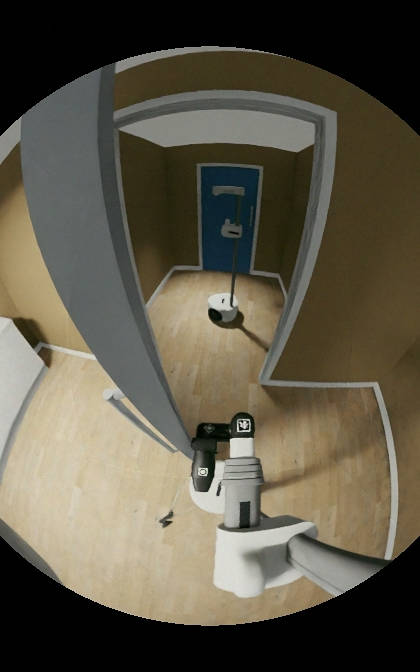

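not run: a stop came earlier in this reply.

not run: a stop came earlier in this reply.

Call:
execute_actions:
  actions:
    - {"r1":{"base":{"rotate_rad":-0.5},"pace":"fast"},"r2":{"base":{"strafe_m":-0.6}}}
  cameras: []

Call:
execute_actions:
  actions:
    - {"r1":{"base":{"translate_m":0.35}}}
  cameras: []

Call:
execute_actions:
  actions:
    - {"r1":{"base":{"rotate_rad":0.42}}}
  cameras: []

Call:
execute_actions:
  actions:
    - {"r1":{"base":{"strafe_m":0.25},"pace":"slow"}}
  cameras: ["r1_head_left_camera"]

Scene clock: 107.57 s.
r1.base_odometry: x=+0.430 y=-1.674 heading=-2.185 (m, m, rad; r1's odometry frame)
r1.turned_by_wheels: -0.500 (rad since the last result)
r1.turned_by_imu: -0.502 (rad since the last result)
r1.base_tilt: forward=+0.2 right=-0.2 (deg)
r1.lidar_m: 0.60 0.67 0.91 1.60 2.23 2.45 2.16 2.11 2.33 1.86 1.82 1.25
r1.base_status: done
r1.joint_positions: lift_m=+0.850 arm_m=+0.051 wrist_yaw_rad=+3.100 wrist_pitch_rad=-0.013 wrist_roll_rad=-0.017 gripper_m=+0.130
r1.joint_status: not commanded
r1.motor_effort: lift_m=+19(19) arm_m=-3(3) wrist_yaw_rad=+0(6) wrist_pitch_rad=-5(5) wrist_roll_rad=+0(1) gripper_m=+3(1) wheel_0=+2(26) wheel_1=+1(31) wheel_2=+0(13) (%)
r1.hand_pose: x=-0.0631 y=+0.0994 z=+1.0320 quat_wxyz=(+0.021, +0.006, -0.009, +1.000) (m; r1's base frame)
r1.wrist_depth_mm: - 185 - - - - - / - 132 - - - - - / 105 141 236 - - - - / 122 183 - - - - - / 1983 - - - - - - / 1983 199 - - 216 - - / 1983 - - 142 - - -
r2.base_odometry: x=+3.008 y=+2.221 heading=+1.100 (m, m, rad; r2's odometry frame)
r2.turned_by_wheels: +0.000 (rad since the last result)
r2.turned_by_imu: -0.005 (rad since the last result)
r2.base_tilt: forward=+0.1 right=-0.1 (deg)
r2.lidar_m: 0.47 1.35 1.73 1.65 1.42 1.31 0.87 0.52 0.35 0.35 0.38 0.58
r2.base_status: done
r2.joint_positions: lift_m=+0.880 arm_m=+0.051 wrist_yaw_rad=+0.000 wrist_pitch_rad=+0.023 wrist_roll_rad=-0.005 gripper_m=+0.070
r2.joint_status: not commanded
r2.motor_effort: lift_m=+20(20) arm_m=-4(4) wrist_yaw_rad=-1(2) wrist_pitch_rad=-9(8) wrist_roll_rad=+4(3) gripper_m=-23(18) wheel_0=-1(7) wheel_1=+0(7) wheel_2=-1(0) (%)
r2.hand_pose: x=+0.5101 y=-0.0874 z=+1.0516 quat_wxyz=(+1.000, -0.003, +0.011, +0.000) (m; r2's base frame)
r2.wrist_depth_mm: 1025 1042 991 1008 1008 723 473 / 1060 1060 1042 1008 1025 723 480 / 1060 1060 1025 1042 1025 723 484 / 1060 1042 1060 238 1025 732 492 / 1098 1042 236 229 187 683 488 / 1098 178 202 232 182 176 473 / 1098 1098 212 - 188 691 480
pictures: none
No camera images: the call's "cameras" was empty. Leave "cameras" out to get every camera's image.

Scene clock: 110.20 s.
r1.base_odometry: x=+0.229 y=-1.960 heading=-2.185 (m, m, rad; r1's odometry frame)
r1.turned_by_wheels: +0.000 (rad since the last result)
r1.turned_by_imu: -0.002 (rad since the last result)
r1.base_tilt: forward=+0.2 right=-0.2 (deg)
r1.lidar_m: 0.63 0.59 0.71 1.08 2.37 2.60 2.48 2.47 2.19 1.71 1.68 0.85
r1.base_status: done
r1.joint_positions: lift_m=+0.850 arm_m=+0.051 wrist_yaw_rad=+3.100 wrist_pitch_rad=-0.013 wrist_roll_rad=-0.017 gripper_m=+0.130
r1.joint_status: not commanded
r1.motor_effort: lift_m=+19(19) arm_m=-3(3) wrist_yaw_rad=+0(2) wrist_pitch_rad=-5(5) wrist_roll_rad=+0(0) gripper_m=+4(0) wheel_0=+1(8) wheel_1=+1(5) wheel_2=-1(8) (%)
r1.hand_pose: x=-0.0631 y=+0.0994 z=+1.0320 quat_wxyz=(+0.021, +0.006, -0.009, +1.000) (m; r1's base frame)
r1.wrist_depth_mm: - 185 - - - - - / - 132 - - - - - / 106 140 237 - - - - / 122 183 - - - - - / - - - - - - - / - 198 - - 216 - - / - - - 143 - - -
r2.base_odometry: x=+3.008 y=+2.221 heading=+1.100 (m, m, rad; r2's odometry frame)
r2.turned_by_wheels: +0.000 (rad since the last result)
r2.turned_by_imu: -0.001 (rad since the last result)
r2.base_tilt: forward=+0.2 right=-0.2 (deg)
r2.lidar_m: 0.47 1.35 1.71 1.65 1.36 1.02 0.88 0.54 0.38 0.34 0.39 0.56
r2.base_status: not commanded
r2.joint_positions: lift_m=+0.880 arm_m=+0.051 wrist_yaw_rad=+0.000 wrist_pitch_rad=+0.023 wrist_roll_rad=-0.005 gripper_m=+0.070
r2.joint_status: not commanded
r2.motor_effort: lift_m=+20(20) arm_m=-4(4) wrist_yaw_rad=+0(1) wrist_pitch_rad=-9(9) wrist_roll_rad=+4(3) gripper_m=-23(23) wheel_0=-1(1) wheel_1=+0(0) wheel_2=-1(0) (%)
r2.hand_pose: x=+0.5101 y=-0.0874 z=+1.0516 quat_wxyz=(+1.000, -0.003, +0.011, +0.000) (m; r2's base frame)
r2.wrist_depth_mm: 1042 1025 1008 1025 991 715 477 / 1042 1042 1042 1025 991 723 480 / 1060 1042 1042 1008 1042 723 484 / 1060 1060 1042 239 1025 723 484 / 1078 1078 236 229 186 683 484 / 1078 178 202 233 183 176 473 / 1098 1078 211 - 189 691 473
pictures: none
No camera images: the call's "cameras" was empty. Leave "cameras" out to get every camera's image.

Scene clock: 111.40 s.
r1.base_odometry: x=+0.229 y=-1.960 heading=-1.765 (m, m, rad; r1's odometry frame)
r1.turned_by_wheels: +0.420 (rad since the last result)
r1.turned_by_imu: +0.421 (rad since the last result)
r1.base_tilt: forward=+0.2 right=-0.2 (deg)
r1.lidar_m: 0.58 0.68 0.96 2.37 2.49 2.53 2.45 2.36 1.78 1.68 0.88 0.64
r1.base_status: done
r1.joint_positions: lift_m=+0.850 arm_m=+0.051 wrist_yaw_rad=+3.100 wrist_pitch_rad=-0.013 wrist_roll_rad=-0.017 gripper_m=+0.130
r1.joint_status: not commanded
r1.motor_effort: lift_m=+19(19) arm_m=-3(3) wrist_yaw_rad=+0(2) wrist_pitch_rad=-4(5) wrist_roll_rad=+0(1) gripper_m=+1(1) wheel_0=-3(6) wheel_1=-2(5) wheel_2=+1(7) (%)
r1.hand_pose: x=-0.0631 y=+0.0994 z=+1.0320 quat_wxyz=(+0.021, +0.006, -0.009, +1.000) (m; r1's base frame)
r1.wrist_depth_mm: - 184 - - - - - / - 132 - - - - - / 106 141 236 - - - - / 122 182 - - - - - / - - - - - - - / - 198 - - 216 - - / - - - 142 - - -
r2.base_odometry: x=+3.008 y=+2.221 heading=+1.100 (m, m, rad; r2's odometry frame)
r2.turned_by_wheels: +0.000 (rad since the last result)
r2.turned_by_imu: +0.000 (rad since the last result)
r2.base_tilt: forward=+0.1 right=-0.3 (deg)
r2.lidar_m: 0.47 1.34 1.73 1.66 1.36 1.02 0.88 0.54 0.37 0.37 0.39 0.56
r2.base_status: not commanded
r2.joint_positions: lift_m=+0.880 arm_m=+0.051 wrist_yaw_rad=+0.000 wrist_pitch_rad=+0.023 wrist_roll_rad=-0.005 gripper_m=+0.070
r2.joint_status: not commanded
r2.motor_effort: lift_m=+20(20) arm_m=-4(4) wrist_yaw_rad=+0(0) wrist_pitch_rad=-8(9) wrist_roll_rad=+3(3) gripper_m=-22(24) wheel_0=+0(1) wheel_1=+0(0) wheel_2=+0(0) (%)
r2.hand_pose: x=+0.5101 y=-0.0874 z=+1.0516 quat_wxyz=(+1.000, -0.003, +0.011, +0.000) (m; r2's base frame)
r2.wrist_depth_mm: 1060 1042 1042 991 1008 723 477 / 1060 1060 1042 1008 1008 715 480 / 1078 1060 1025 1025 1008 732 484 / 1078 1060 1042 238 1025 732 484 / 1078 1078 236 230 187 676 484 / 1098 178 202 233 183 176 473 / 1098 1078 211 - 189 691 484
pictures: none
No camera images: the call's "cameras" was empty. Leave "cameras" out to get every camera's image.

Scene clock: 115.03 s.
r1.base_odometry: x=+0.474 y=-2.008 heading=-1.765 (m, m, rad; r1's odometry frame)
r1.turned_by_wheels: +0.000 (rad since the last result)
r1.turned_by_imu: +0.000 (rad since the last result)
r1.base_tilt: forward=+0.2 right=-0.3 (deg)
r1.lidar_m: 0.61 0.67 0.93 2.09 2.25 2.55 2.43 2.57 2.04 1.94 0.90 0.67
r1.base_status: done
r1.joint_positions: lift_m=+0.850 arm_m=+0.051 wrist_yaw_rad=+3.100 wrist_pitch_rad=-0.013 wrist_roll_rad=-0.017 gripper_m=+0.130
r1.joint_status: not commanded
r1.motor_effort: lift_m=+19(19) arm_m=-3(3) wrist_yaw_rad=+1(2) wrist_pitch_rad=-5(5) wrist_roll_rad=+0(0) gripper_m=-1(1) wheel_0=+0(2) wheel_1=+1(2) wheel_2=+1(0) (%)
r1.hand_pose: x=-0.0631 y=+0.0994 z=+1.0320 quat_wxyz=(+0.021, +0.006, -0.009, +1.000) (m; r1's base frame)
r1.wrist_depth_mm: - 184 - - - - - / - 132 - - - - - / 106 140 236 - - - - / 122 182 - - - - - / - - - - - - - / - 199 - - 216 - - / - - - 142 - - -
r2.base_odometry: x=+3.008 y=+2.221 heading=+1.100 (m, m, rad; r2's odometry frame)
r2.turned_by_wheels: +0.000 (rad since the last result)
r2.turned_by_imu: -0.001 (rad since the last result)
r2.base_tilt: forward=+0.1 right=-0.1 (deg)
r2.lidar_m: 0.46 1.34 1.72 1.65 1.38 1.01 0.88 0.53 0.38 0.36 0.38 0.57
r2.base_status: not commanded
r2.joint_positions: lift_m=+0.880 arm_m=+0.051 wrist_yaw_rad=+0.000 wrist_pitch_rad=+0.023 wrist_roll_rad=-0.005 gripper_m=+0.070
r2.joint_status: not commanded
r2.motor_effort: lift_m=+19(19) arm_m=-4(4) wrist_yaw_rad=+0(0) wrist_pitch_rad=-8(9) wrist_roll_rad=+2(3) gripper_m=-20(22) wheel_0=-1(1) wheel_1=+0(0) wheel_2=-1(1) (%)
r2.hand_pose: x=+0.5101 y=-0.0874 z=+1.0516 quat_wxyz=(+1.000, -0.003, +0.011, +0.000) (m; r2's base frame)
r2.wrist_depth_mm: 1025 1025 991 1008 1025 723 477 / 1060 1060 1042 1008 1008 723 484 / 1042 1042 1042 1025 1008 723 484 / 1042 1060 1060 238 1025 732 480 / 1078 1042 236 229 187 683 484 / 1098 178 203 233 183 176 477 / 1098 1098 212 - 189 699 480
pictures: r1_head_left_camera
Images, in order (width x height): r1_head_left_camera 420x672.

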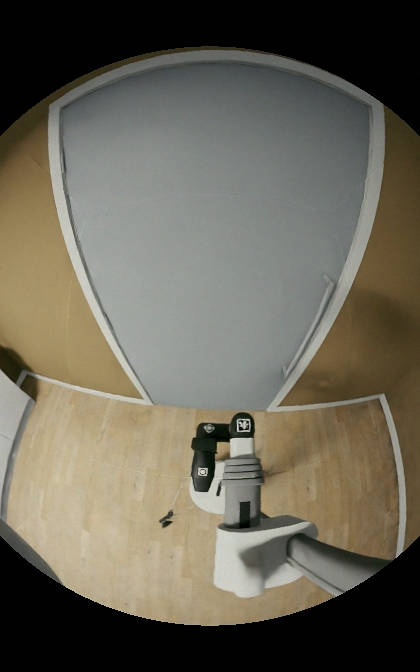

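Call:
execute_actions:
  actions:
    - {"r1":{"base":{"strafe_m":-1.0}},"r2":{"base":{"strafe_m":0.55}}}
  cameras: []

Call:
execute_actions:
  actions:
    - {"r1":{"base":{"translate_m":-0.55}},"r2":{"base":{"translate_m":-1.6}}}
  cameras: []

Call:
execute_actions:
  actions:
    - {"r1":{"base":{"strafe_m":0.95}},"r2":{"base":{"strafe_m":0.15},"pace":"slow"}}
  cameras: ["r1_head_left_camera"]

Scene clock: 121.27 s.
r1.base_odometry: x=-0.507 y=-1.815 heading=-1.765 (m, m, rad; r1's odometry frame)
r1.turned_by_wheels: +0.000 (rad since the last result)
r1.turned_by_imu: -0.007 (rad since the last result)
r1.base_tilt: forward=+0.2 right=-0.3 (deg)
r1.lidar_m: 0.60 0.65 0.89 2.67 3.29 2.56 2.46 1.31 0.98 0.93 0.89 0.66
r1.base_status: done
r1.joint_positions: lift_m=+0.850 arm_m=+0.051 wrist_yaw_rad=+3.100 wrist_pitch_rad=-0.013 wrist_roll_rad=-0.017 gripper_m=+0.130
r1.joint_status: not commanded
r1.motor_effort: lift_m=+19(19) arm_m=-3(3) wrist_yaw_rad=-4(2) wrist_pitch_rad=-5(5) wrist_roll_rad=+0(0) gripper_m=+0(0) wheel_0=-3(11) wheel_1=+0(6) wheel_2=+0(3) (%)
r1.hand_pose: x=-0.0631 y=+0.0994 z=+1.0320 quat_wxyz=(+0.021, +0.006, -0.009, +1.000) (m; r1's base frame)
r1.wrist_depth_mm: - 185 - - - - - / - 132 - - - - - / 106 141 236 - - - - / 122 182 - - - - - / 1618 - - - - - - / 1756 199 - - 215 - - / 1756 - - 142 - - -
r2.base_odometry: x=+2.518 y=+2.471 heading=+1.100 (m, m, rad; r2's odometry frame)
r2.turned_by_wheels: +0.000 (rad since the last result)
r2.turned_by_imu: +0.000 (rad since the last result)
r2.base_tilt: forward=+0.2 right=-0.1 (deg)
r2.lidar_m: 0.46 1.37 1.15 1.11 1.18 1.00 0.94 0.95 0.93 0.90 0.96 1.27
r2.base_status: done
r2.joint_positions: lift_m=+0.880 arm_m=+0.051 wrist_yaw_rad=+0.000 wrist_pitch_rad=+0.023 wrist_roll_rad=-0.005 gripper_m=+0.070
r2.joint_status: not commanded
r2.motor_effort: lift_m=+19(20) arm_m=-4(4) wrist_yaw_rad=-1(1) wrist_pitch_rad=-8(9) wrist_roll_rad=+3(2) gripper_m=-21(20) wheel_0=+0(7) wheel_1=+1(8) wheel_2=-1(1) (%)
r2.hand_pose: x=+0.5101 y=-0.0874 z=+1.0516 quat_wxyz=(+1.000, -0.003, +0.011, +0.000) (m; r2's base frame)
r2.wrist_depth_mm: 1078 1060 1042 1025 1008 1008 1008 / 1060 1060 1025 1060 1025 1008 991 / 1060 1025 1060 1042 1025 1025 991 / 1098 1060 1060 238 1008 1042 1025 / 1098 1060 236 229 188 1042 1025 / 1098 178 204 232 183 176 1025 / 1118 1098 211 - 188 1042 1060
pictures: none
No camera images: the call's "cameras" was empty. Leave "cameras" out to get every camera's image.

Scene clock: 128.10 s.
r1.base_odometry: x=-0.401 y=-1.275 heading=-1.765 (m, m, rad; r1's odometry frame)
r1.turned_by_wheels: +0.000 (rad since the last result)
r1.turned_by_imu: +0.000 (rad since the last result)
r1.base_tilt: forward=+0.2 right=-0.2 (deg)
r1.lidar_m: 1.17 1.21 0.95 3.13 2.73 2.01 1.91 1.30 0.94 0.92 0.94 1.23
r1.base_status: done
r1.joint_positions: lift_m=+0.850 arm_m=+0.051 wrist_yaw_rad=+3.100 wrist_pitch_rad=-0.013 wrist_roll_rad=-0.017 gripper_m=+0.130
r1.joint_status: not commanded
r1.motor_effort: lift_m=+19(19) arm_m=-3(3) wrist_yaw_rad=-2(0) wrist_pitch_rad=-5(5) wrist_roll_rad=+0(0) gripper_m=+1(3) wheel_0=-1(7) wheel_1=+0(5) wheel_2=+1(7) (%)
r1.hand_pose: x=-0.0631 y=+0.0994 z=+1.0320 quat_wxyz=(+0.021, +0.006, -0.009, +1.000) (m; r1's base frame)
r1.wrist_depth_mm: - 184 - - - - - / - 132 - - - - - / 106 140 236 - - - - / 122 182 - - - - - / 1661 - - - - - - / 1756 200 - - 216 - - / 1756 - - 142 - - -
r2.base_odometry: x=+1.791 y=+1.046 heading=+1.099 (m, m, rad; r2's odometry frame)
r2.turned_by_wheels: +0.000 (rad since the last result)
r2.turned_by_imu: -0.007 (rad since the last result)
r2.base_tilt: forward=+0.5 right=-0.1 (deg)
r2.lidar_m: 0.47 0.81 0.27 0.25 - 0.25 2.57 2.66 0.92 1.88 0.76 0.64
r2.base_status: done
r2.joint_positions: lift_m=+0.880 arm_m=+0.050 wrist_yaw_rad=+0.000 wrist_pitch_rad=+0.023 wrist_roll_rad=-0.005 gripper_m=+0.070
r2.joint_status: not commanded
r2.motor_effort: lift_m=+19(19) arm_m=-2(4) wrist_yaw_rad=+1(10) wrist_pitch_rad=-9(11) wrist_roll_rad=+3(3) gripper_m=-19(24) wheel_0=-1(15) wheel_1=+0(19) wheel_2=-2(18) (%)
r2.hand_pose: x=+0.5098 y=-0.0874 z=+1.0517 quat_wxyz=(+1.000, -0.003, +0.011, +0.000) (m; r2's base frame)
r2.wrist_depth_mm: 1708 - - - - 1863 1281 / 1661 - - - - 1863 1281 / 1708 - - - - 1983 1255 / 1708 - - 237 - 1921 1281 / 1708 - 236 229 186 1808 1336 / 1708 177 202 232 182 176 1255 / 1576 - 212 - 188 1808 1281
pictures: none
No camera images: the call's "cameras" was empty. Leave "cameras" out to get every camera's image.

Scene clock: 132.60 s.
r1.base_odometry: x=+0.531 y=-1.459 heading=-1.765 (m, m, rad; r1's odometry frame)
r1.turned_by_wheels: +0.000 (rad since the last result)
r1.turned_by_imu: +0.001 (rad since the last result)
r1.base_tilt: forward=+0.2 right=-0.3 (deg)
r1.lidar_m: 0.42 0.37 0.41 2.15 2.32 1.97 1.88 2.00 1.95 1.87 1.70 1.23
r1.base_status: done
r1.joint_positions: lift_m=+0.850 arm_m=+0.051 wrist_yaw_rad=+3.100 wrist_pitch_rad=-0.013 wrist_roll_rad=-0.017 gripper_m=+0.130
r1.joint_status: not commanded
r1.motor_effort: lift_m=+19(19) arm_m=-3(3) wrist_yaw_rad=+1(0) wrist_pitch_rad=-4(5) wrist_roll_rad=+0(0) gripper_m=+1(1) wheel_0=+1(10) wheel_1=+0(10) wheel_2=+1(0) (%)
r1.hand_pose: x=-0.0631 y=+0.0994 z=+1.0320 quat_wxyz=(+0.021, +0.006, -0.009, +1.000) (m; r1's base frame)
r1.wrist_depth_mm: - 185 - - - - - / - 132 - - - - - / 106 141 235 - - - - / 122 183 - - - - - / - - - - - - - / - 199 - - 216 - - / - - - 142 - - -
r2.base_odometry: x=+1.657 y=+1.114 heading=+1.099 (m, m, rad; r2's odometry frame)
r2.turned_by_wheels: +0.000 (rad since the last result)
r2.turned_by_imu: -0.002 (rad since the last result)
r2.base_tilt: forward=+0.1 right=-0.2 (deg)
r2.lidar_m: 0.47 0.47 0.25 0.25 - 0.25 0.36 0.39 2.13 2.04 0.75 0.73
r2.base_status: done
r2.joint_positions: lift_m=+0.880 arm_m=+0.050 wrist_yaw_rad=+0.000 wrist_pitch_rad=+0.023 wrist_roll_rad=-0.005 gripper_m=+0.070
r2.joint_status: not commanded
r2.motor_effort: lift_m=+19(19) arm_m=-3(3) wrist_yaw_rad=+2(2) wrist_pitch_rad=-8(8) wrist_roll_rad=+4(4) gripper_m=-19(21) wheel_0=-2(3) wheel_1=+0(6) wheel_2=-1(1) (%)
r2.hand_pose: x=+0.5098 y=-0.0874 z=+1.0517 quat_wxyz=(+1.000, -0.003, +0.011, +0.000) (m; r2's base frame)
r2.wrist_depth_mm: 1499 - - - - - 1430 / 1499 - - - - - 1430 / 1499 - - - - - 1499 / 1537 - - 237 - - 1499 / 1464 - 236 229 187 - 1499 / 1430 178 202 234 183 176 1397 / 1397 - 211 - 188 1983 1397
pictures: r1_head_left_camera
Images, in order (width x height): r1_head_left_camera 420x672.

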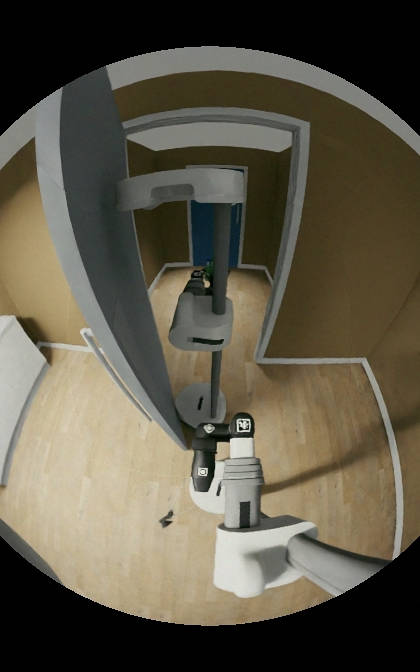

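Both move together 0.5 first.

Call:
execute_actions:
  actions:
    - {"r1":{"base":{"translate_m":0.6}},"r2":{"base":{"translate_m":0.6}}}
  cameras: []

Call:
execute_actions:
  actions:
    - {"r1":{"base":{"strafe_m":0.15},"pace":"slow"},"r2":{"base":{"translate_m":1.0}}}
  cameras: []

Call:
execute_actions:
  actions:
    - {"r2":{"base":{"strafe_m":-0.7}}}
  cameras: ["r1_head_left_camera"]

Call:
execute_actions:
  actions:
    - {"r1":{"base":{"translate_m":2.0},"joints":{"wrist_yaw_rad":0}}}
  cameras: ["r1_head_left_camera"]

Scene clock: 137.73 s.
r1.base_odometry: x=+0.416 y=-2.048 heading=-1.765 (m, m, rad; r1's odometry frame)
r1.turned_by_wheels: +0.000 (rad since the last result)
r1.turned_by_imu: -0.045 (rad since the last result)
r1.base_tilt: forward=+0.2 right=-0.3 (deg)
r1.lidar_m: 0.47 0.44 0.33 0.25 - 0.25 2.47 2.59 1.96 1.86 0.89 0.67
r1.base_status: done
r1.joint_positions: lift_m=+0.850 arm_m=+0.050 wrist_yaw_rad=+3.100 wrist_pitch_rad=-0.013 wrist_roll_rad=-0.017 gripper_m=+0.130
r1.joint_status: not commanded
r1.motor_effort: lift_m=+19(21) arm_m=-2(3) wrist_yaw_rad=-1(8) wrist_pitch_rad=-6(6) wrist_roll_rad=+0(0) gripper_m=-1(2) wheel_0=+0(21) wheel_1=+0(26) wheel_2=+0(26) (%)
r1.hand_pose: x=-0.0633 y=+0.0994 z=+1.0320 quat_wxyz=(+0.021, +0.006, -0.009, +1.000) (m; r1's base frame)
r1.wrist_depth_mm: - 184 - - 309 249 217 / - 132 - - 307 250 219 / 106 140 237 - 307 250 219 / 122 182 - - 307 251 218 / - - - - 306 249 219 / - 198 - - 216 235 217 / - - - 142 306 240 217
r2.base_odometry: x=+1.930 y=+1.648 heading=+1.099 (m, m, rad; r2's odometry frame)
r2.turned_by_wheels: +0.000 (rad since the last result)
r2.turned_by_imu: -0.006 (rad since the last result)
r2.base_tilt: forward=+0.0 right=-0.1 (deg)
r2.lidar_m: 0.46 1.41 1.03 0.37 0.35 0.37 0.43 0.41 2.15 0.49 1.10 1.54
r2.base_status: done
r2.joint_positions: lift_m=+0.880 arm_m=+0.050 wrist_yaw_rad=+0.000 wrist_pitch_rad=+0.023 wrist_roll_rad=-0.005 gripper_m=+0.070
r2.joint_status: not commanded
r2.motor_effort: lift_m=+19(19) arm_m=-3(3) wrist_yaw_rad=-1(1) wrist_pitch_rad=-9(9) wrist_roll_rad=+3(4) gripper_m=-20(19) wheel_0=-1(3) wheel_1=-2(5) wheel_2=-1(7) (%)
r2.hand_pose: x=+0.5098 y=-0.0874 z=+1.0517 quat_wxyz=(+1.000, -0.003, +0.011, +0.000) (m; r2's base frame)
r2.wrist_depth_mm: 1499 - - - - - 1464 / 1499 - - - - 1921 1464 / 1499 - - - - - 1499 / 1499 - - 237 1983 - 1430 / 1499 - 237 230 186 - 1499 / 1537 177 202 232 183 176 1430 / 1397 - 213 - 187 1983 1499
pictures: none
No camera images: the call's "cameras" was empty. Leave "cameras" out to get every camera's image.

Scene clock: 142.57 s.
r1.base_odometry: x=+0.563 y=-2.077 heading=-1.765 (m, m, rad; r1's odometry frame)
r1.turned_by_wheels: +0.000 (rad since the last result)
r1.turned_by_imu: -0.001 (rad since the last result)
r1.base_tilt: forward=+0.2 right=-0.3 (deg)
r1.lidar_m: 1.41 0.62 0.25 0.25 - 0.25 2.50 2.61 2.12 2.00 0.91 0.75
r1.base_status: done
r1.joint_positions: lift_m=+0.850 arm_m=+0.050 wrist_yaw_rad=+3.100 wrist_pitch_rad=-0.013 wrist_roll_rad=-0.017 gripper_m=+0.130
r1.joint_status: not commanded
r1.motor_effort: lift_m=+19(19) arm_m=-2(2) wrist_yaw_rad=+1(3) wrist_pitch_rad=-5(5) wrist_roll_rad=+0(0) gripper_m=+0(3) wheel_0=-1(9) wheel_1=+1(10) wheel_2=+2(2) (%)
r1.hand_pose: x=-0.0633 y=+0.0994 z=+1.0320 quat_wxyz=(+0.021, +0.006, -0.009, +1.000) (m; r1's base frame)
r1.wrist_depth_mm: - 184 - 407 290 224 191 / - 132 - 407 294 225 191 / 106 141 236 407 293 225 192 / 122 183 - 407 291 226 192 / - - - 404 291 227 191 / - 198 - 404 216 213 191 / - - - 143 290 215 190
r2.base_odometry: x=+2.385 y=+2.539 heading=+1.099 (m, m, rad; r2's odometry frame)
r2.turned_by_wheels: +0.000 (rad since the last result)
r2.turned_by_imu: -0.008 (rad since the last result)
r2.base_tilt: forward=+0.1 right=-0.1 (deg)
r2.lidar_m: 0.48 1.35 1.01 0.97 1.02 0.98 1.31 1.04 1.11 1.05 1.10 1.30
r2.base_status: done
r2.joint_positions: lift_m=+0.880 arm_m=+0.050 wrist_yaw_rad=+0.000 wrist_pitch_rad=+0.023 wrist_roll_rad=-0.005 gripper_m=+0.070
r2.joint_status: not commanded
r2.motor_effort: lift_m=+19(19) arm_m=-2(2) wrist_yaw_rad=+0(1) wrist_pitch_rad=-9(8) wrist_roll_rad=+3(4) gripper_m=-22(21) wheel_0=+0(5) wheel_1=+1(6) wheel_2=+0(9) (%)
r2.hand_pose: x=+0.5098 y=-0.0874 z=+1.0517 quat_wxyz=(+1.000, -0.003, +0.011, +0.000) (m; r2's base frame)
r2.wrist_depth_mm: 1025 1042 1042 1025 1025 991 991 / 1060 1042 1042 1042 1042 1025 991 / 1098 1078 1060 1060 1025 1008 1042 / 1078 1078 1060 239 1025 1025 1025 / 1098 1078 235 229 186 1042 1042 / 1098 177 203 232 183 176 1042 / 1078 1098 213 - 188 1042 1025
pictures: none
No camera images: the call's "cameras" was empty. Leave "cameras" out to get every camera's image.

Scene clock: 146.23 s.
r1.base_odometry: x=+0.563 y=-2.077 heading=-1.765 (m, m, rad; r1's odometry frame)
r1.turned_by_wheels: +0.000 (rad since the last result)
r1.turned_by_imu: -0.001 (rad since the last result)
r1.base_tilt: forward=+0.2 right=-0.3 (deg)
r1.lidar_m: 1.60 0.62 0.25 0.25 - 0.25 2.47 2.61 2.11 1.98 0.89 0.74
r1.base_status: not commanded
r1.joint_positions: lift_m=+0.850 arm_m=+0.050 wrist_yaw_rad=+3.100 wrist_pitch_rad=-0.013 wrist_roll_rad=-0.017 gripper_m=+0.130
r1.joint_status: not commanded
r1.motor_effort: lift_m=+19(19) arm_m=-2(2) wrist_yaw_rad=-1(1) wrist_pitch_rad=-5(5) wrist_roll_rad=+0(0) gripper_m=+2(1) wheel_0=-1(1) wheel_1=+1(1) wheel_2=+1(2) (%)
r1.hand_pose: x=-0.0633 y=+0.0994 z=+1.0320 quat_wxyz=(+0.021, +0.006, -0.009, +1.000) (m; r1's base frame)
r1.wrist_depth_mm: - 184 - 404 290 224 191 / - 132 - 407 291 225 192 / 106 141 236 407 291 224 192 / 122 182 - 404 293 225 193 / - - - 404 291 224 192 / - 199 - 407 216 213 191 / - - - 142 290 215 190
r2.base_odometry: x=+3.008 y=+2.220 heading=+1.099 (m, m, rad; r2's odometry frame)
r2.turned_by_wheels: +0.000 (rad since the last result)
r2.turned_by_imu: -0.005 (rad since the last result)
r2.base_tilt: forward=+0.1 right=-0.2 (deg)
r2.lidar_m: 0.46 1.33 1.74 1.67 1.46 1.51 0.88 0.54 0.36 0.34 0.37 0.55
r2.base_status: done
r2.joint_positions: lift_m=+0.880 arm_m=+0.050 wrist_yaw_rad=+0.000 wrist_pitch_rad=+0.023 wrist_roll_rad=-0.005 gripper_m=+0.070
r2.joint_status: not commanded
r2.motor_effort: lift_m=+19(19) arm_m=-3(2) wrist_yaw_rad=+0(0) wrist_pitch_rad=-9(9) wrist_roll_rad=+3(3) gripper_m=-21(22) wheel_0=-1(6) wheel_1=+0(8) wheel_2=+0(1) (%)
r2.hand_pose: x=+0.5098 y=-0.0874 z=+1.0517 quat_wxyz=(+1.000, -0.003, +0.011, +0.000) (m; r2's base frame)
r2.wrist_depth_mm: 1042 1025 1025 1008 1025 654 445 / 1060 1060 1025 1025 1025 668 445 / 1060 1060 1025 1042 1025 661 449 / 1078 1025 1008 237 976 668 455 / 1078 1060 236 230 187 627 452 / 1078 178 202 233 182 177 442 / 1060 1098 213 - 188 640 449
pictures: r1_head_left_camera
Images, in order (width x height): r1_head_left_camera 420x672.

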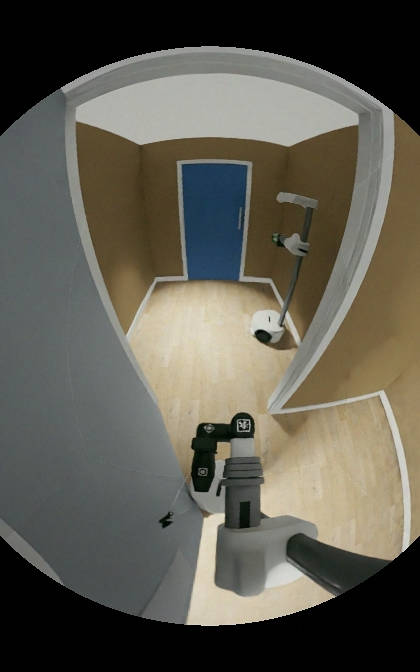

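Scene clock: 154.40 s.
r1.base_odometry: x=+0.177 y=-4.039 heading=-1.765 (m, m, rad; r1's odometry frame)
r1.turned_by_wheels: +0.000 (rad since the last result)
r1.turned_by_imu: -0.009 (rad since the last result)
r1.base_tilt: forward=+0.2 right=-0.2 (deg)
r1.lidar_m: 0.92 0.98 1.18 1.10 1.13 1.36 1.28 0.55 0.43 0.51 0.55 0.95
r1.base_status: done
r1.joint_positions: lift_m=+0.850 arm_m=+0.050 wrist_yaw_rad=+0.000 wrist_pitch_rad=-0.013 wrist_roll_rad=-0.017 gripper_m=+0.130
r1.joint_status: all done
r1.motor_effort: lift_m=+19(19) arm_m=-2(2) wrist_yaw_rad=-1(17) wrist_pitch_rad=-5(5) wrist_roll_rad=+0(0) gripper_m=-1(0) wheel_0=+2(8) wheel_1=-1(9) wheel_2=+0(9) (%)
r1.hand_pose: x=+0.5098 y=-0.0873 z=+1.0320 quat_wxyz=(+1.000, -0.009, -0.007, +0.000) (m; r1's base frame)
r1.wrist_depth_mm: 683 683 691 715 715 723 741 / 683 691 699 707 707 732 741 / 676 683 683 715 707 723 723 / 683 691 691 707 715 715 732 / 676 691 699 707 715 732 741 / 676 199 699 699 216 723 732 / 676 691 691 142 715 723 741
r2.base_odometry: x=+3.008 y=+2.220 heading=+1.099 (m, m, rad; r2's odometry frame)
r2.turned_by_wheels: +0.000 (rad since the last result)
r2.turned_by_imu: -0.003 (rad since the last result)
r2.base_tilt: forward=+0.2 right=-0.2 (deg)
r2.lidar_m: 0.46 0.50 0.41 0.55 1.37 0.99 0.89 0.52 0.38 0.34 0.37 0.53
r2.base_status: not commanded
r2.joint_positions: lift_m=+0.880 arm_m=+0.050 wrist_yaw_rad=+0.000 wrist_pitch_rad=+0.023 wrist_roll_rad=-0.005 gripper_m=+0.070
r2.joint_status: not commanded
r2.motor_effort: lift_m=+19(19) arm_m=-3(3) wrist_yaw_rad=+0(0) wrist_pitch_rad=-10(9) wrist_roll_rad=+3(3) gripper_m=-20(19) wheel_0=-1(0) wheel_1=+0(1) wheel_2=-1(1) (%)
r2.hand_pose: x=+0.5098 y=-0.0874 z=+1.0517 quat_wxyz=(+1.000, -0.003, +0.011, +0.000) (m; r2's base frame)
r2.wrist_depth_mm: 1042 1078 1025 1042 1025 654 449 / 1060 1042 1025 1042 1025 668 452 / 1060 1042 1008 1025 1025 661 449 / 1060 1042 1060 239 991 668 452 / 1078 1060 235 230 187 627 452 / 1098 179 202 231 182 176 442 / 1078 1060 212 - 188 640 442
pictures: r1_head_left_camera
Images, in order (width x height): r1_head_left_camera 420x672.

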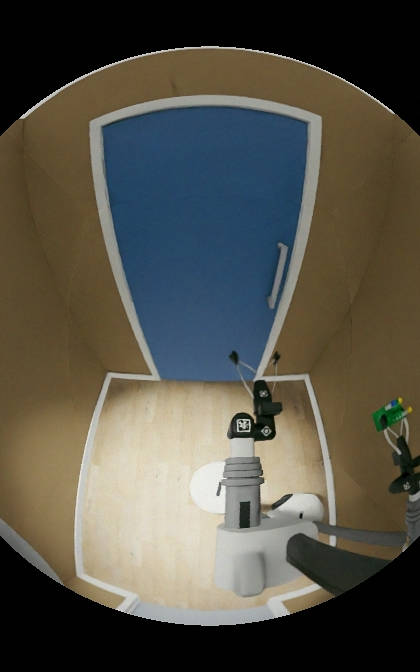

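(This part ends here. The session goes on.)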